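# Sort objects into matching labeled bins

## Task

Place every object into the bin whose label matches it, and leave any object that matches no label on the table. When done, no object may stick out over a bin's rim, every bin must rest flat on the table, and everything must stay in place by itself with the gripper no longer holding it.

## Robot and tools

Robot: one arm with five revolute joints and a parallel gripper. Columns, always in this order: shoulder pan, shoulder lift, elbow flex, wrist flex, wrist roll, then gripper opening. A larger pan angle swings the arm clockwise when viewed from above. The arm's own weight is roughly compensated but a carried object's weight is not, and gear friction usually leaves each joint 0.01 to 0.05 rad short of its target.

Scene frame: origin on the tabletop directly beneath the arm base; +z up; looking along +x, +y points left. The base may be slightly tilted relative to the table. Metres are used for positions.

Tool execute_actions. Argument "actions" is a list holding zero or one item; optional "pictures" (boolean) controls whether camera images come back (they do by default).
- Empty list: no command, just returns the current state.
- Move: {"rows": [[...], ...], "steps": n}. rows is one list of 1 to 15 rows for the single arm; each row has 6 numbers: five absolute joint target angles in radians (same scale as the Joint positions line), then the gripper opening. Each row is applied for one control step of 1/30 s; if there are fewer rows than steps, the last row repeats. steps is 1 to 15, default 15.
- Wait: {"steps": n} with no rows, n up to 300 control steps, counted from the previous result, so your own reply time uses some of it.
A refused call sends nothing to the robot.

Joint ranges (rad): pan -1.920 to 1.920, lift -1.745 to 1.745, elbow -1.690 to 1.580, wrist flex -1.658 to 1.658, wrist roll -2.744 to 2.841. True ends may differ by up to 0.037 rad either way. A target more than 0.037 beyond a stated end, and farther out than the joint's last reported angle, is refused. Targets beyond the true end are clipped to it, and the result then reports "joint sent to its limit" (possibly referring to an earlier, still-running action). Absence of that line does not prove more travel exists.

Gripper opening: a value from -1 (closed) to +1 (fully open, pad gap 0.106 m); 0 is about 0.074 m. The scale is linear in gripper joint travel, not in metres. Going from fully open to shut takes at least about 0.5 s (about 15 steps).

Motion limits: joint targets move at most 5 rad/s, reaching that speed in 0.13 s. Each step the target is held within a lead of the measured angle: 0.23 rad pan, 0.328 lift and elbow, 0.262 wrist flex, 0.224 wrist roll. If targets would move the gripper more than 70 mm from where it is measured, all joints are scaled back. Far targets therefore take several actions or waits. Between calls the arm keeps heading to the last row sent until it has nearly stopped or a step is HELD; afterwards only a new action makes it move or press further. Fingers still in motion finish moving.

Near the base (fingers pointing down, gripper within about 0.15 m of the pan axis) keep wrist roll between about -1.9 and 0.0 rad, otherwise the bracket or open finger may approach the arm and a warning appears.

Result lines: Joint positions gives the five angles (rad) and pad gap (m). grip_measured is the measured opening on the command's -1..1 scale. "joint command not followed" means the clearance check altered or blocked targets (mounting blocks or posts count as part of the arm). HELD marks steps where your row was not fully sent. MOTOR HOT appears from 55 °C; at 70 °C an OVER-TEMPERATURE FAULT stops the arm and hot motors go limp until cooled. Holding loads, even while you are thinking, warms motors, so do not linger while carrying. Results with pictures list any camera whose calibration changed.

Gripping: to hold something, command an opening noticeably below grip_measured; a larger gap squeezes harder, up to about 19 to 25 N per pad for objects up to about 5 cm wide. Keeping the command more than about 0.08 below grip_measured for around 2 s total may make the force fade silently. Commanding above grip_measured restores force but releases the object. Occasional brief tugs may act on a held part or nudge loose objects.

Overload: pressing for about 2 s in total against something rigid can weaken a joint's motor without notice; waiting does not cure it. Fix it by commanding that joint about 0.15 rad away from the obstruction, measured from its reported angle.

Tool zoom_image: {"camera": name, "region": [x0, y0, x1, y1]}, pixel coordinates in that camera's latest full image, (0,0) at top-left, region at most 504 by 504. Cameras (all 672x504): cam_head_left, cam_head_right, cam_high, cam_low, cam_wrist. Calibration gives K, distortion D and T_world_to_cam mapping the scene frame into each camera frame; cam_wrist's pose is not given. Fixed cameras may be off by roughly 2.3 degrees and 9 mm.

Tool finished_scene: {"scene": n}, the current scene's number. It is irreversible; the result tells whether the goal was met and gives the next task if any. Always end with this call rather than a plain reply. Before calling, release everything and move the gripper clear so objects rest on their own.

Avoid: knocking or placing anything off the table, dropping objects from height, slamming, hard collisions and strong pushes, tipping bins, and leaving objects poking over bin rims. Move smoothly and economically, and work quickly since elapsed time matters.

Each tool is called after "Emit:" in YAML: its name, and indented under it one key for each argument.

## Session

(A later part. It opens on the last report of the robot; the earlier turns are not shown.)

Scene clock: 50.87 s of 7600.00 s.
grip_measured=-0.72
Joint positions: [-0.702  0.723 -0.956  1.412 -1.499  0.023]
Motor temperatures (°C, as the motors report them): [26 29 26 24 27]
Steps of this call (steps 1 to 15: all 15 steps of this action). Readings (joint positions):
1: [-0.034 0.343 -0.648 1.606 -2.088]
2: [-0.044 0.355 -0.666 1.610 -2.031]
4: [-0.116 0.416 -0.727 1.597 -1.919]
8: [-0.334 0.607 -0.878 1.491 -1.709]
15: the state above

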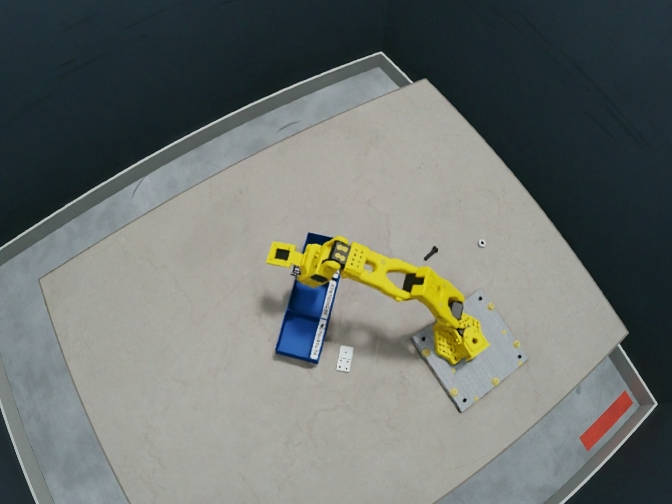

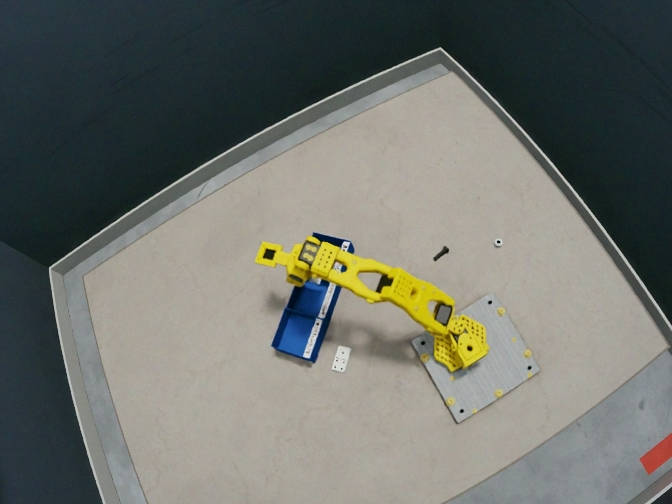

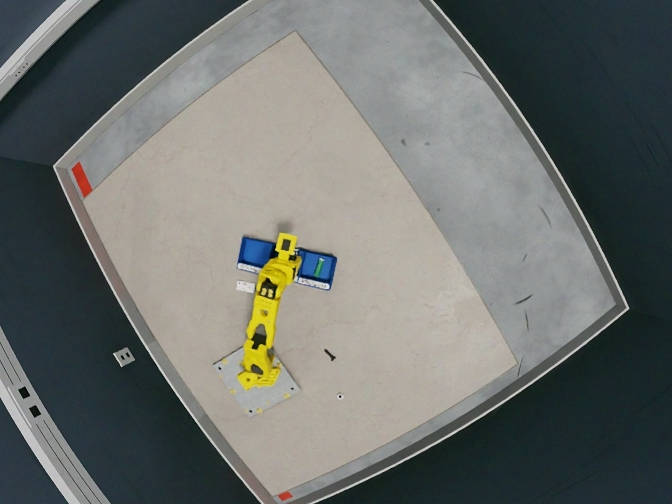

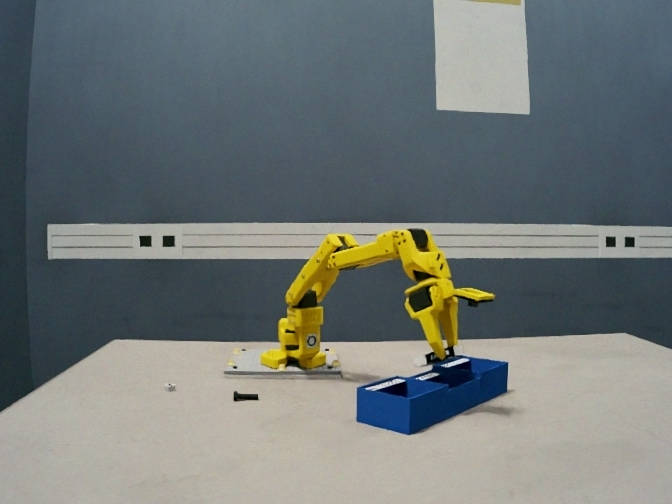

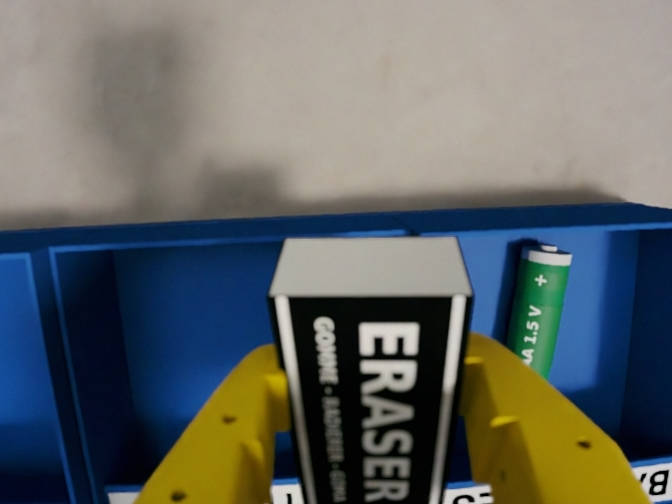

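Emit:
execute_actions:
  actions:
    - {"steps":8}

Scene clock: 51.33 s of 7600.00 s.
grip_measured=-0.72
Joint positions: [-0.766  0.723 -0.961  1.41  -1.488  0.023]
Motor temperatures (°C, as the motors report them): [26 29 26 24 27]
Steps of this call (steps 1 to 14: the robot went on to your last target). Readings (joint positions):
1: [-0.734 0.723 -0.959 1.410 -1.494]
2: [-0.754 0.723 -0.959 1.410 -1.491]
4: [-0.766 0.723 -0.961 1.410 -1.490]
8: [-0.766 0.723 -0.961 1.410 -1.488]
14: the state above

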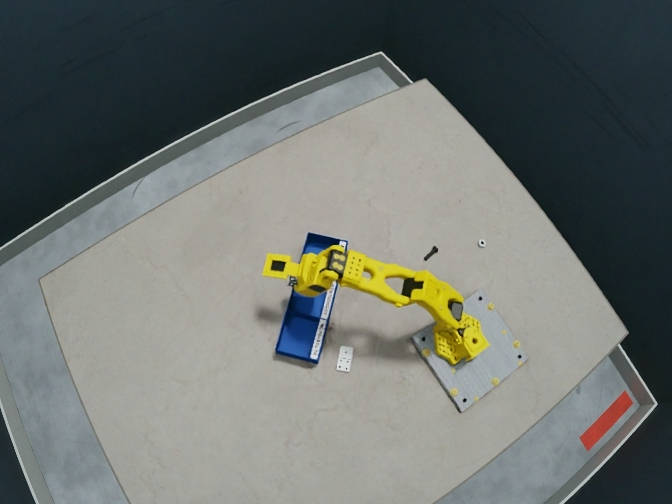

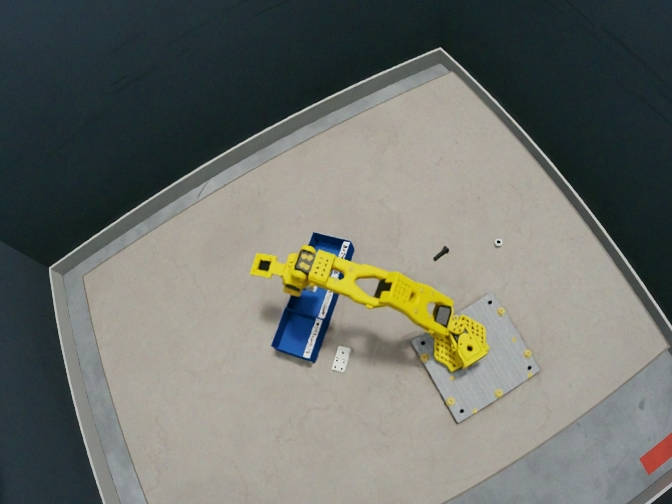

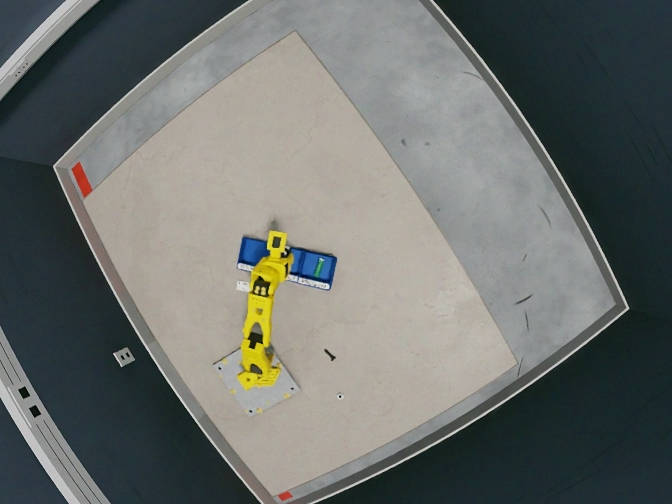

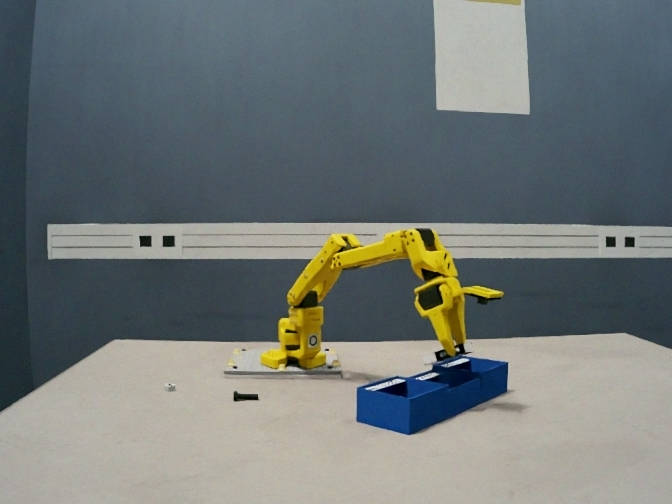

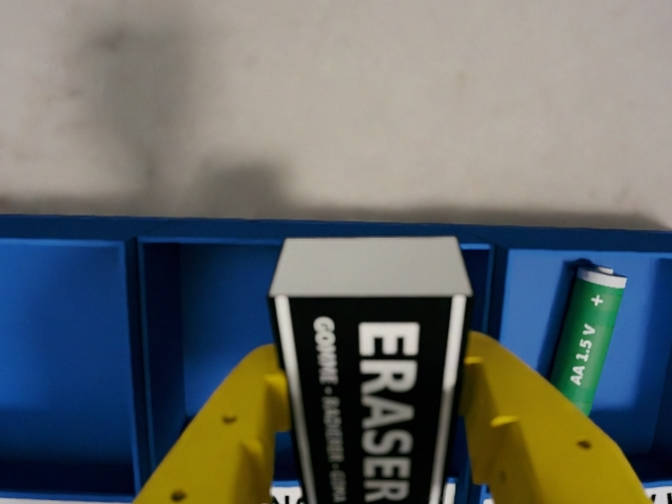

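Emit:
execute_actions:
  actions:
    - {"rows":[[-0.8,0.73,-0.95,1.47,-1.48,-0.77],[-0.8,0.73,-0.93,1.53,-1.48,-0.77]],"steps":10}

Scene clock: 53.03 s of 7600.00 s.
grip_measured=-0.72
Joint positions: [-0.795  0.723 -0.95   1.521 -1.488  0.023]
Motor temperatures (°C, as the motors report them): [26 29 26 24 27]
Steps of this call (steps 1 to 30: the robot went on to your last target; steps 31 to 41: nothing new was sent; steps 42 to 51: all 10 steps of this action). Readings (joint positions):
42: [-0.768 0.723 -0.961 1.410 -1.488]
43: [-0.772 0.723 -0.961 1.415 -1.488]
45: [-0.786 0.723 -0.951 1.467 -1.488]
49: [-0.795 0.723 -0.950 1.517 -1.488]
51: the state above

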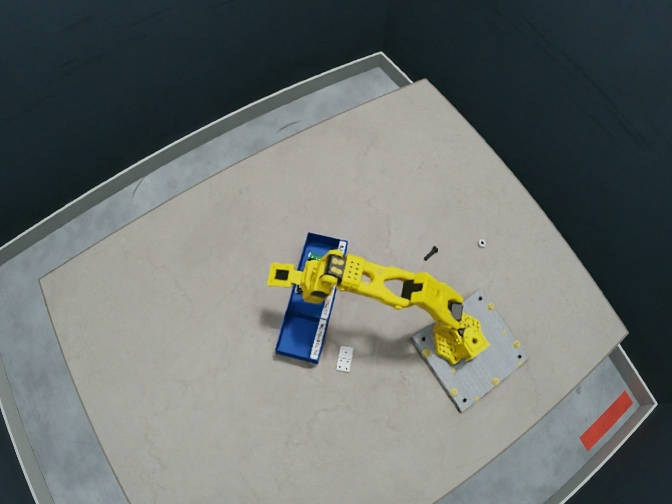

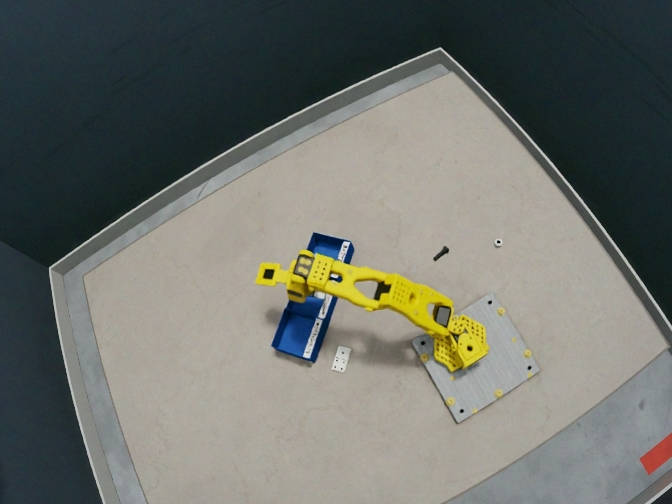

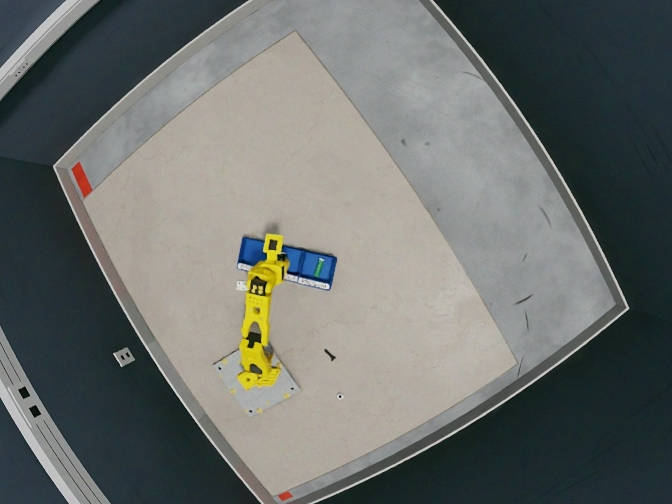

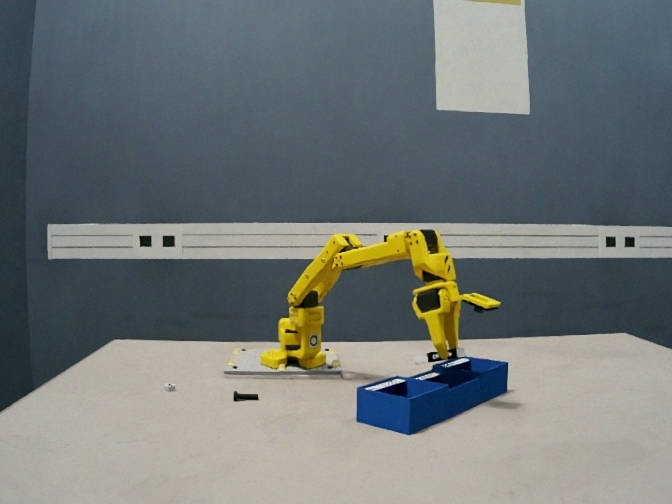

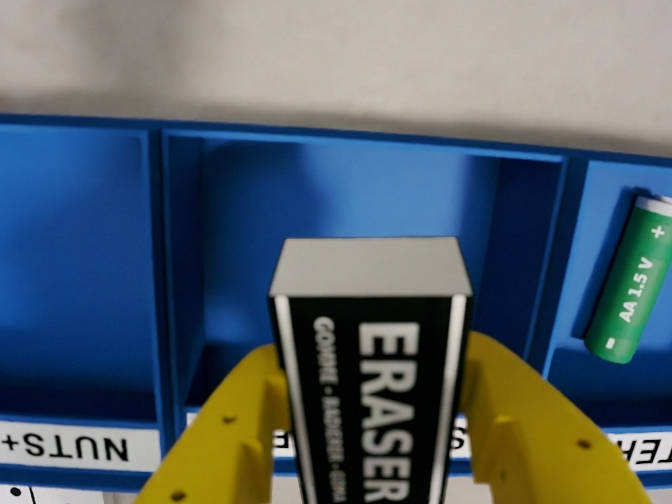

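Emit:
execute_actions:
  actions:
    - {"rows":[[-0.8,0.76,-0.97,1.48,-1.48,-0.77],[-0.8,0.78,-0.98,1.45,-1.48,-0.77],[-0.8,0.81,-0.98,1.44,-1.48,-0.77]],"steps":10}

Scene clock: 55.07 s of 7600.00 s.
grip_measured=-0.72
Joint positions: [-0.795  0.795 -0.959  1.45  -1.488  0.023]
Motor temperatures (°C, as the motors report them): [26 29 26 24 27]
Steps of this call (steps 1 to 15: the robot went on to your last target; steps 16 to 51: nothing new was sent; steps 52 to 61: all 10 steps of this action). Readings (joint positions):
52: [-0.795 0.725 -0.950 1.522 -1.488]
53: [-0.795 0.729 -0.950 1.516 -1.488]
55: [-0.795 0.763 -0.957 1.481 -1.488]
59: [-0.795 0.795 -0.959 1.452 -1.488]
61: the state above

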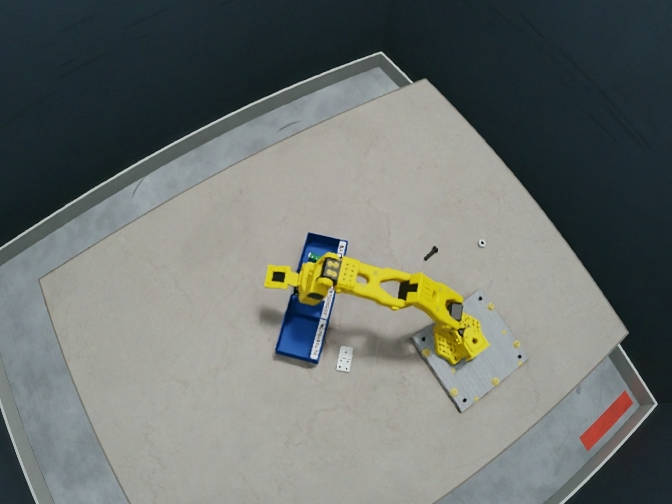

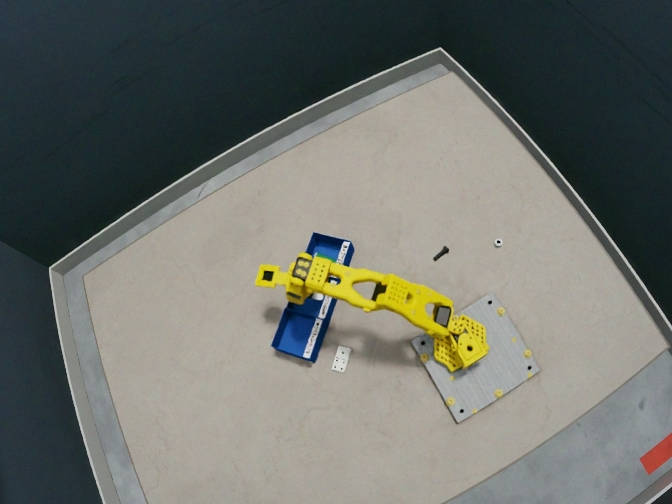

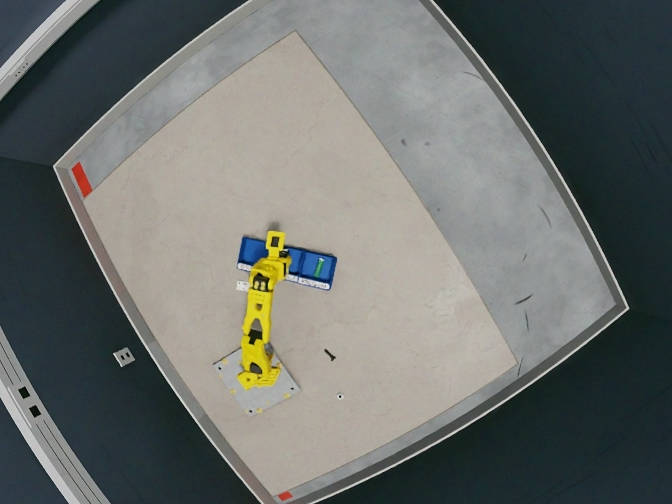

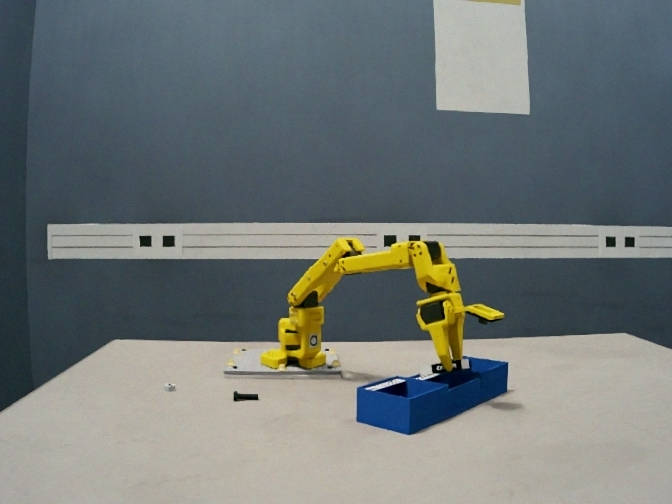

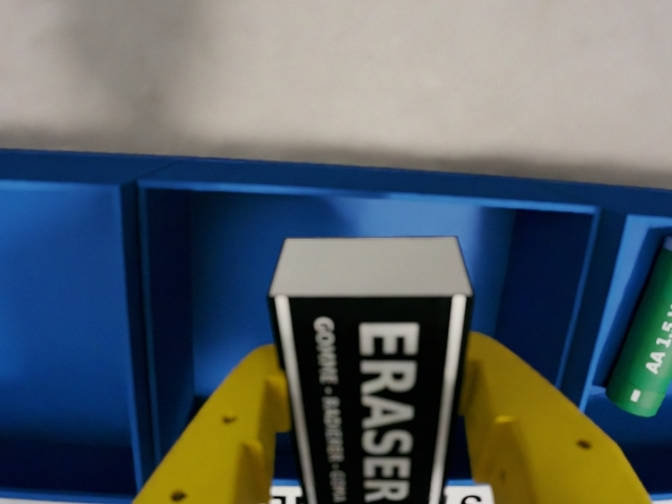

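Emit:
zoom_image:
  camera: "cam_head_right"
  region: [250, 230, 390, 340]

Emit:
zoom_image:
  camera: "cam_low"
  region: [380, 320, 520, 420]

Region (250, 230, 390, 340) of cam_head_right's 672x504 image, scaled by 3.600, with more detail than that image has; it fills the top 396 rows of this view, and the rest is white.

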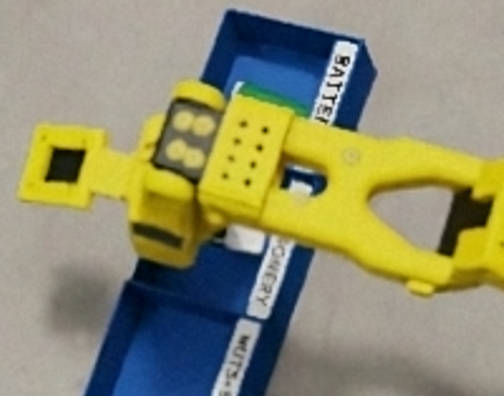

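Region (380, 320, 520, 420) of cam_low's 672x504 image, scaled by 3.600, with more detail than that image has; it fills the top 360 rows of this view, and the rest is white.

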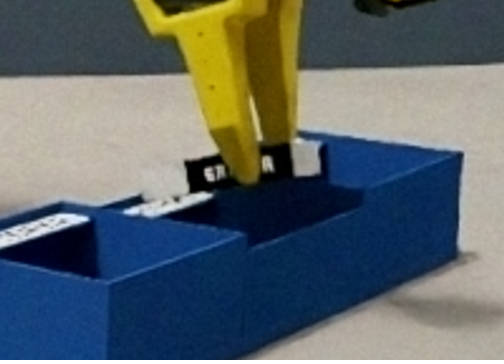

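Emit:
execute_actions:
  actions:
    - {"rows":[[-0.8,0.82,-0.98,1.4,-1.48,-0.77],[-0.8,0.82,-0.98,1.38,-1.48,-0.77],[-0.8,0.82,-0.98,1.38,-1.48,-0.77],[-0.8,0.85,-0.98,1.38,-1.48,-0.77],[-0.8,0.88,-0.98,1.38,-1.48,-0.77]],"steps":12}

Scene clock: 58.67 s of 7600.00 s.
grip_measured=-0.72
Joint positions: [-0.795  0.866 -0.965  1.389 -1.488  0.023]
Motor temperatures (°C, as the motors report them): [26 29 26 24 27]
Steps of this call (steps 1 to 15: the robot went on to your last target; steps 16 to 90: nothing new was sent; then 0.20 s passed at rest; steps 91 to 102: all 12 steps of this action). Readings (joint positions):
91: [-0.795 0.797 -0.961 1.448 -1.488]
92: [-0.795 0.798 -0.961 1.439 -1.488]
94: [-0.795 0.805 -0.961 1.409 -1.488]
98: [-0.795 0.857 -0.965 1.390 -1.488]
102: the state above

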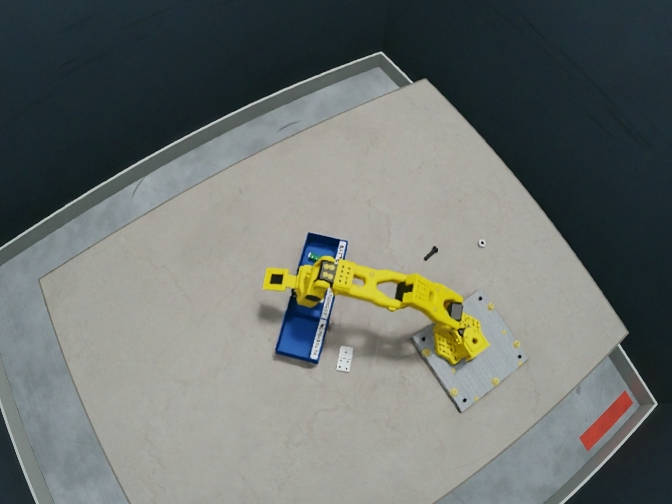

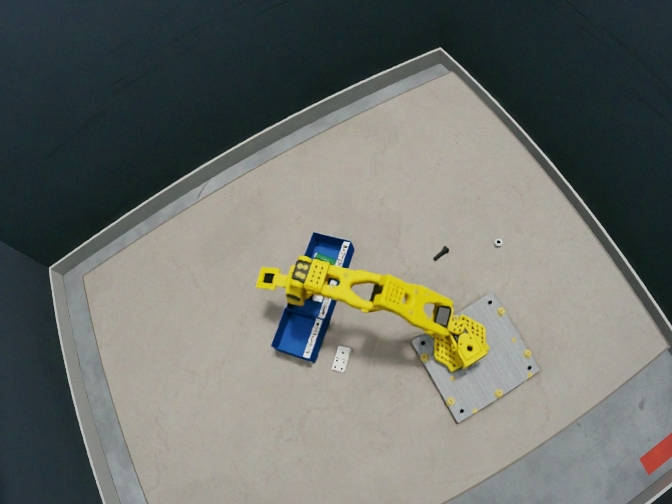

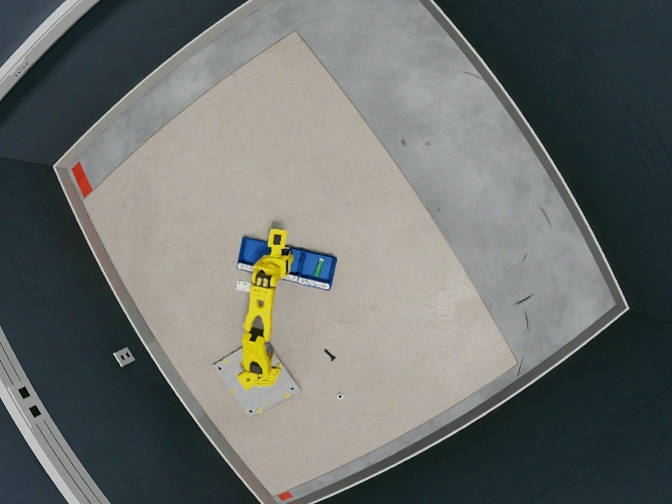

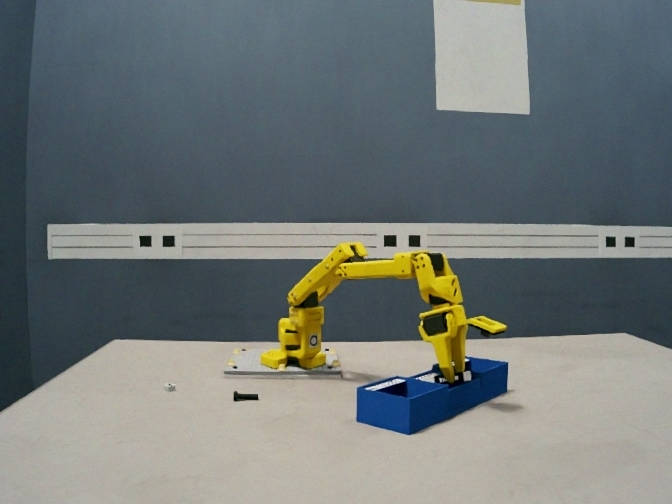

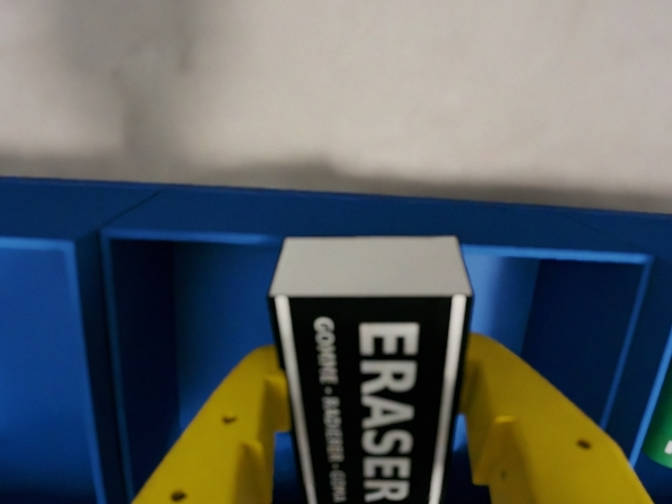

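Emit:
execute_actions:
  actions:
    - {"rows":[[-0.8,0.9,-0.97,1.39,-1.48,-0.77],[-0.8,0.92,-0.96,1.39,-1.48,-0.77],[-0.8,0.94,-0.96,1.38,-1.48,-0.77],[-0.8,0.95,-0.96,1.37,-1.48,-0.77]],"steps":10}

Scene clock: 59.87 s of 7600.00 s.
grip_measured=-0.72
Joint positions: [-0.795  0.926 -0.965  1.376 -1.488  0.023]
Motor temperatures (°C, as the motors report them): [26 29 26 24 27]
Steps of this call (steps 1 to 15: the robot went on to your last target; steps 16 to 26: nothing new was sent; steps 27 to 36: all 10 steps of this action). Readings (joint positions):
27: [-0.795 0.866 -0.965 1.389 -1.488]
28: [-0.795 0.872 -0.965 1.389 -1.488]
30: [-0.795 0.898 -0.965 1.387 -1.488]
34: [-0.795 0.924 -0.965 1.378 -1.488]
36: the state above

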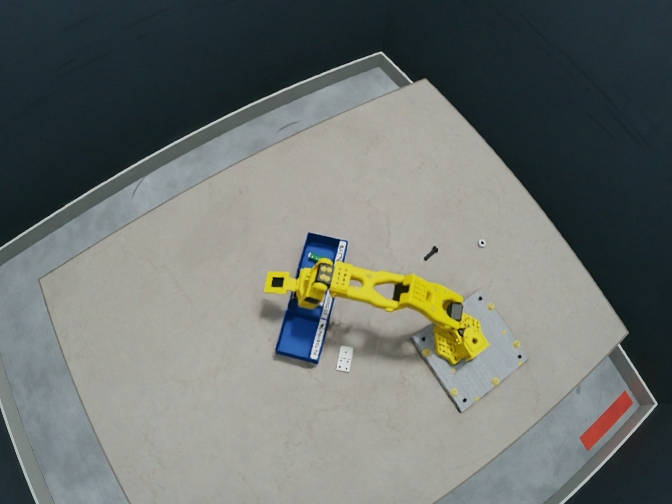

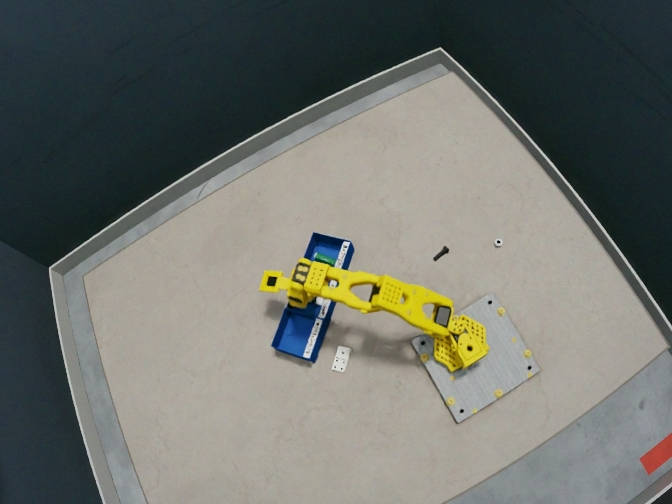

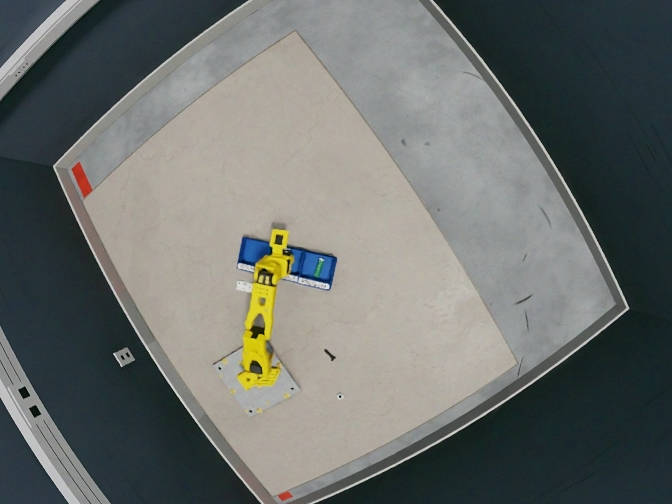

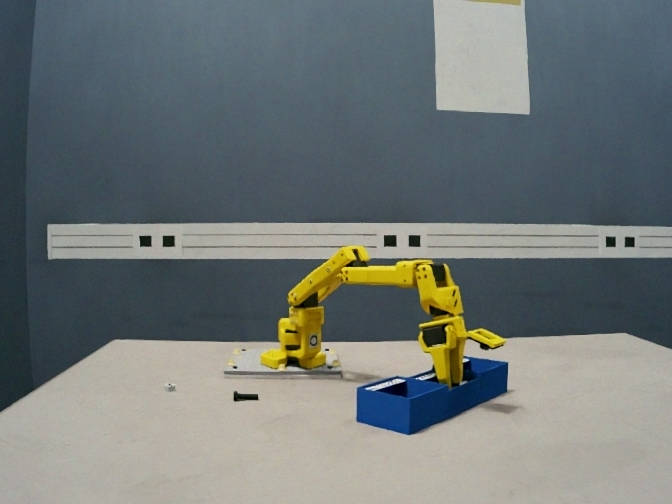

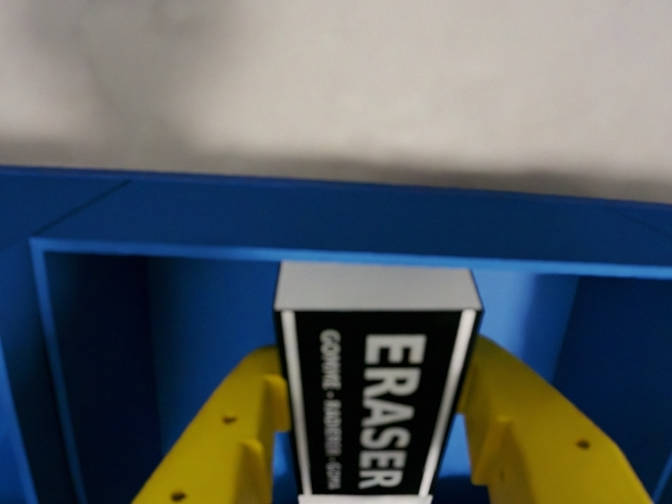

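Emit:
execute_actions:
  actions:
    - {"rows":[[-0.8,0.93,-0.96,1.38,-1.48,-0.62],[-0.8,0.93,-0.96,1.38,-1.48,-0.52],[-0.8,0.93,-0.96,1.38,-1.48,-0.52],[-0.8,0.93,-0.96,1.38,-1.48,-0.52],[-0.8,0.93,-0.96,1.38,-1.48,-0.52],[-0.8,0.86,-0.96,1.44,-1.48,-0.52],[-0.8,0.78,-0.95,1.5,-1.48,-0.52],[-0.8,0.7,-0.93,1.56,-1.48,-0.52],[-0.8,0.62,-0.9,1.6,-1.6,-0.52],[-0.8,0.54,-0.85,1.62,-1.8,-0.52],[-0.8,0.46,-0.8,1.62,-2.0,-0.52],[-0.8,0.38,-0.75,1.62,-2.72,-0.52]],"steps":15}
  pictures: false

Emit:
execute_actions:
  actions:
    - {"rows":[[-0.6,0.3,-0.65,1.62,-2.72,-0.5],[-0.4,0.24,-0.55,1.62,-2.72,-0.5],[-0.2,0.18,-0.42,1.58,-2.72,-0.5],[0,0.13,-0.28,1.52,-2.72,-0.5],[0.15,0.09,-0.14,1.45,-2.72,-0.5],[0.28,0.06,0,1.38,-2.72,-0.5],[0.33,0.03,0.14,1.3,-2.72,-0.5],[0.33,0.01,0.27,1.22,-2.72,-0.5],[0.33,0,0.38,1.14,-2.72,-0.5]],"steps":15}
  pictures: false

Emit:
execute_actions:
  actions:
    - {"steps":10}

Scene clock: 64.23 s of 7600.00 s.
grip_measured=-0.53
Joint positions: [-0.795  0.45  -0.793  1.605 -1.745  0.037]
Motor temperatures (°C, as the motors report them): [26 29 26 24 27]
Steps of this call (steps 1 to 15: the robot went on to your last target; steps 16 to 90: nothing new was sent; then 0.87 s passed at rest; steps 91 to 105: all 15 steps of this action). Readings (joint positions):
91: [-0.795 0.926 -0.965 1.376 -1.488]
92: [-0.795 0.926 -0.965 1.376 -1.488]
94: [-0.795 0.926 -0.965 1.376 -1.488]
98: [-0.795 0.900 -0.964 1.413 -1.488]
105: the state above

Scene clock: 64.73 s of 7600.00 s.
grip_measured=-0.51
Joint positions: [-0.102  0.018  0.142  1.166 -2.559  0.039]
Motor temperatures (°C, as the motors report them): [26 29 26 24 27]
Steps of this call (steps 1 to 15: all 15 steps of this action). Readings (joint positions):
1: [-0.795 0.418 -0.781 1.608 -1.801]
2: [-0.789 0.392 -0.764 1.611 -1.856]
4: [-0.720 0.306 -0.666 1.605 -1.970]
8: [-0.482 0.104 -0.358 1.439 -2.194]
15: the state above

Scene clock: 65.07 s of 7600.00 s.
grip_measured=-0.51
Joint positions: [ 0.318  0.011  0.362  1.148 -2.711  0.039]
Motor temperatures (°C, as the motors report them): [26 29 26 24 27]
Steps of this call (steps 1 to 10: the robot went on to your last target). Readings (joint positions):
1: [-0.053 0.016 0.205 1.160 -2.604]
2: [0.001 0.016 0.262 1.155 -2.643]
4: [0.119 0.016 0.336 1.151 -2.688]
8: [0.297 0.013 0.362 1.149 -2.709]
10: the state above

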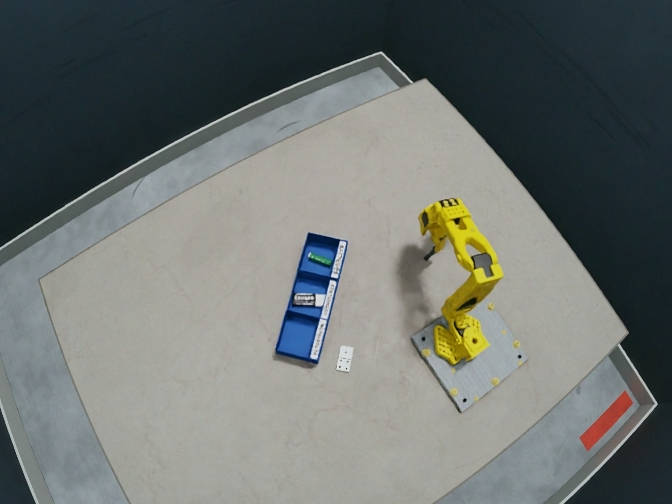

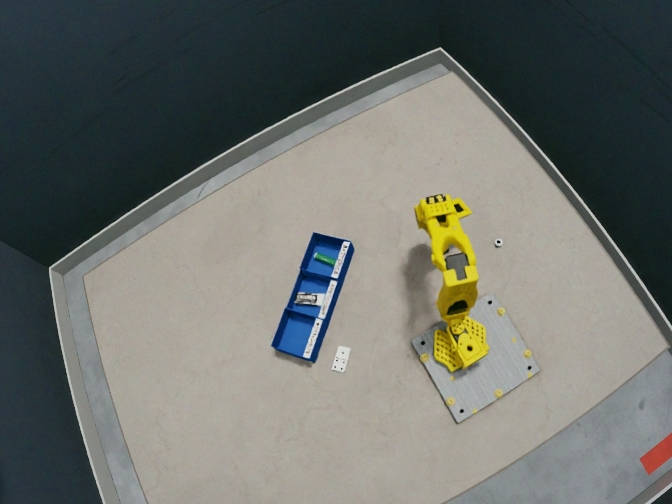

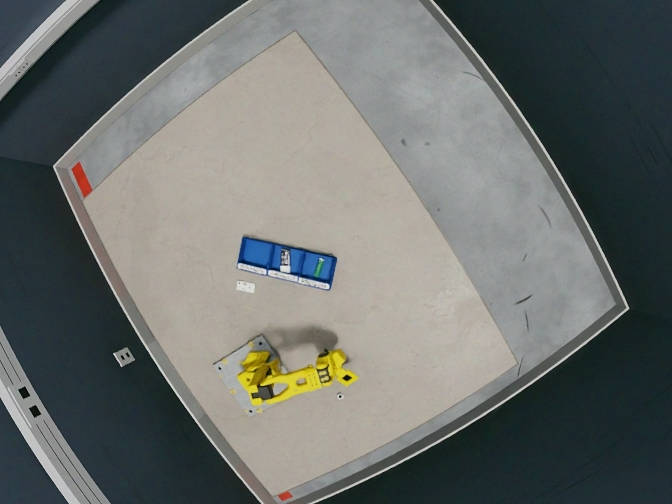

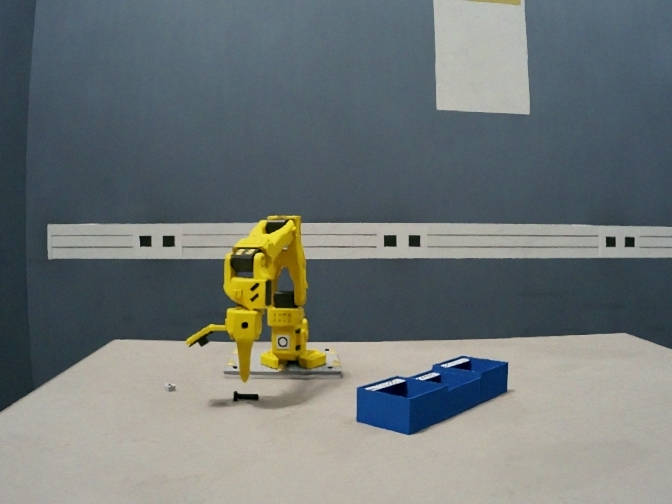

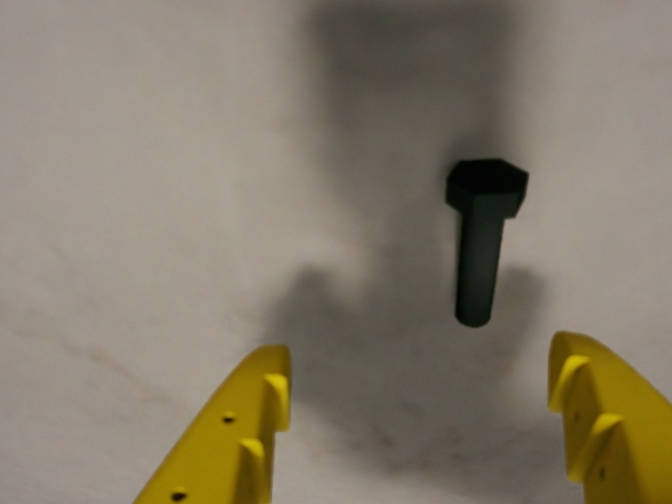

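Emit:
execute_actions:
  actions:
    - {"rows":[[0.35,-0.06,0.46,1.12,-2.72,-0.5],[0.35,-0.11,0.55,1.07,-2.72,-0.5],[0.35,-0.13,0.63,1.02,-2.72,-0.5],[0.35,-0.13,0.7,0.96,-2.72,-0.5]],"steps":12}

Scene clock: 66.73 s of 7600.00 s.
grip_measured=-0.51
Joint positions: [ 0.344 -0.117  0.684  0.97  -2.711  0.039]
Motor temperatures (°C, as the motors report them): [26 29 26 24 27]
Steps of this call (steps 1 to 30: the robot went on to your last target; steps 31 to 38: nothing new was sent; steps 39 to 50: all 12 steps of this action). Readings (joint positions):
39: [0.324 0.010 0.363 1.148 -2.711]
40: [0.329 -0.001 0.376 1.140 -2.711]
42: [0.340 -0.061 0.460 1.091 -2.711]
46: [0.344 -0.111 0.656 0.985 -2.711]
50: the state above

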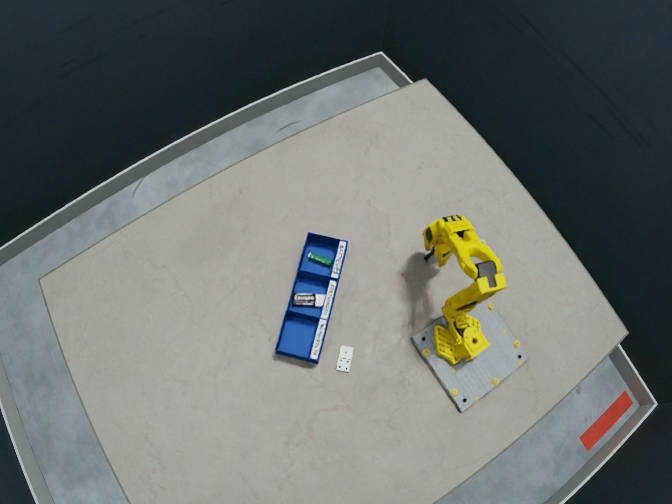

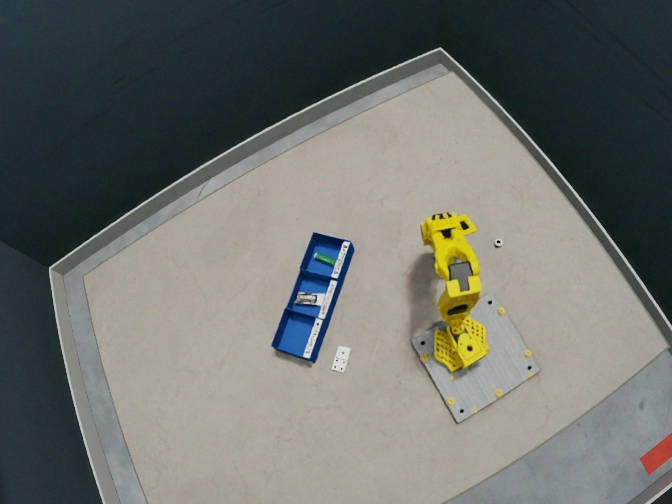

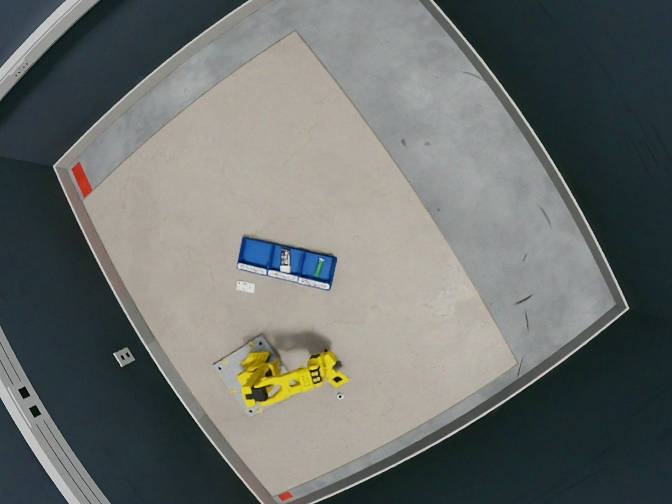

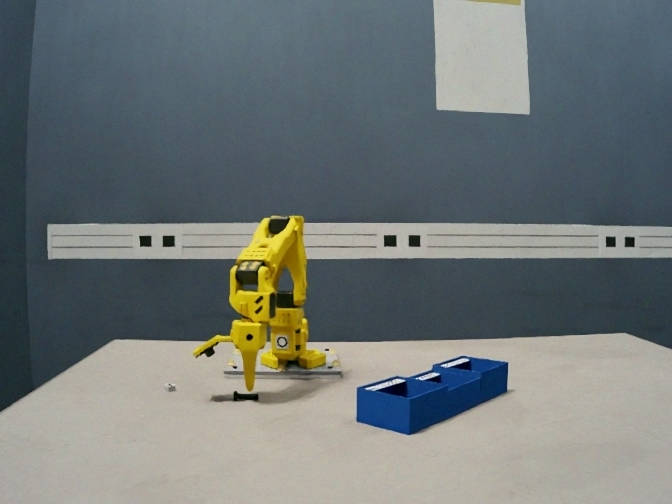

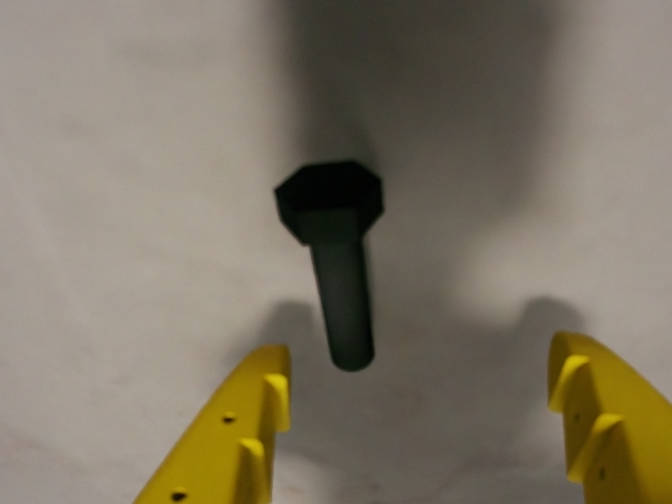

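Emit:
execute_actions:
  actions:
    - {"rows":[[0.42,-0.1,0.69,0.95,-2.66,-0.6],[0.42,-0.07,0.68,0.92,-2.66,-0.65],[0.42,-0.04,0.68,0.89,-2.66,-0.65],[0.42,-0.01,0.68,0.86,-2.66,-0.65]],"steps":12}

Scene clock: 69.53 s of 7600.00 s.
grip_measured=-0.63
Joint positions: [ 0.413 -0.031  0.684  0.881 -2.67   0.03 ]
Motor temperatures (°C, as the motors report them): [26 29 26 24 27]
Steps of this call (steps 1 to 15: the robot went on to your last target; steps 16 to 72: nothing new was sent; steps 73 to 84: all 12 steps of this action). Readings (joint positions):
73: [0.344 -0.119 0.684 0.967 -2.711]
74: [0.354 -0.116 0.684 0.964 -2.706]
76: [0.389 -0.084 0.684 0.933 -2.685]
80: [0.412 -0.031 0.684 0.881 -2.671]
84: the state above

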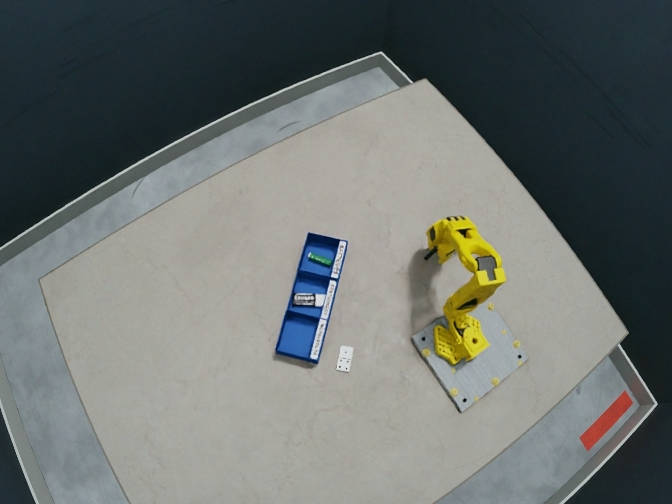

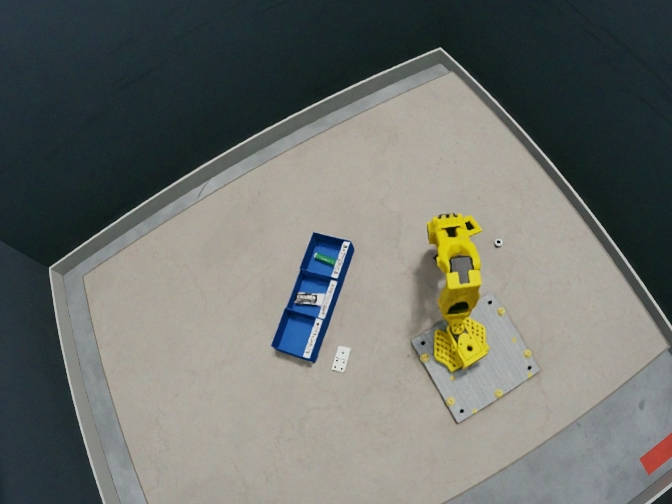

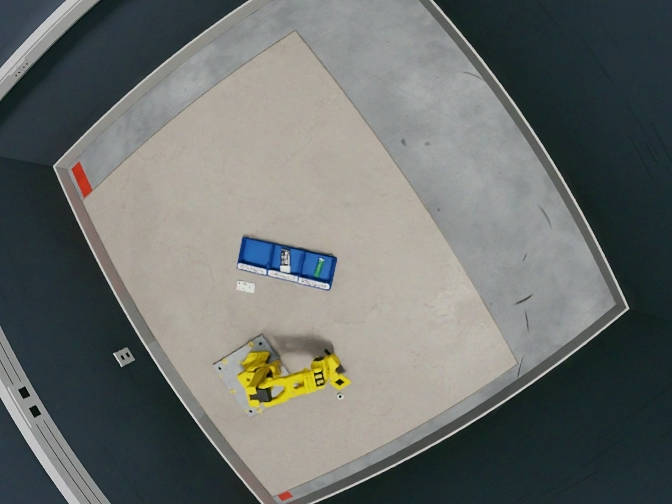

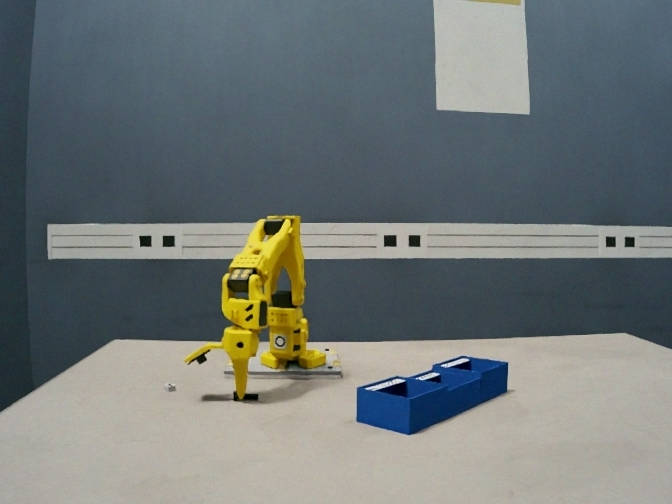

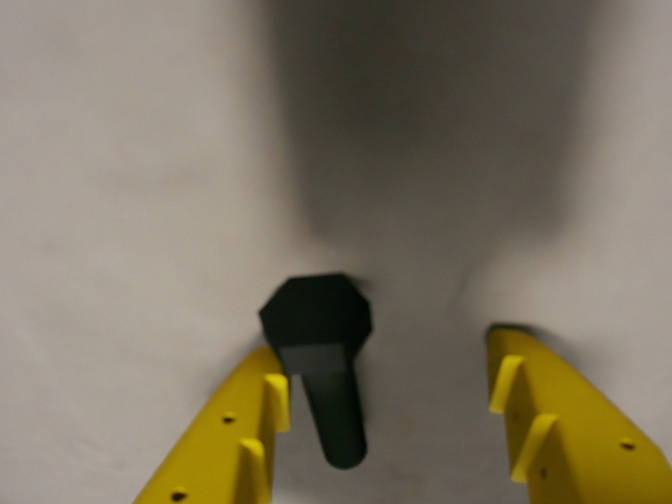

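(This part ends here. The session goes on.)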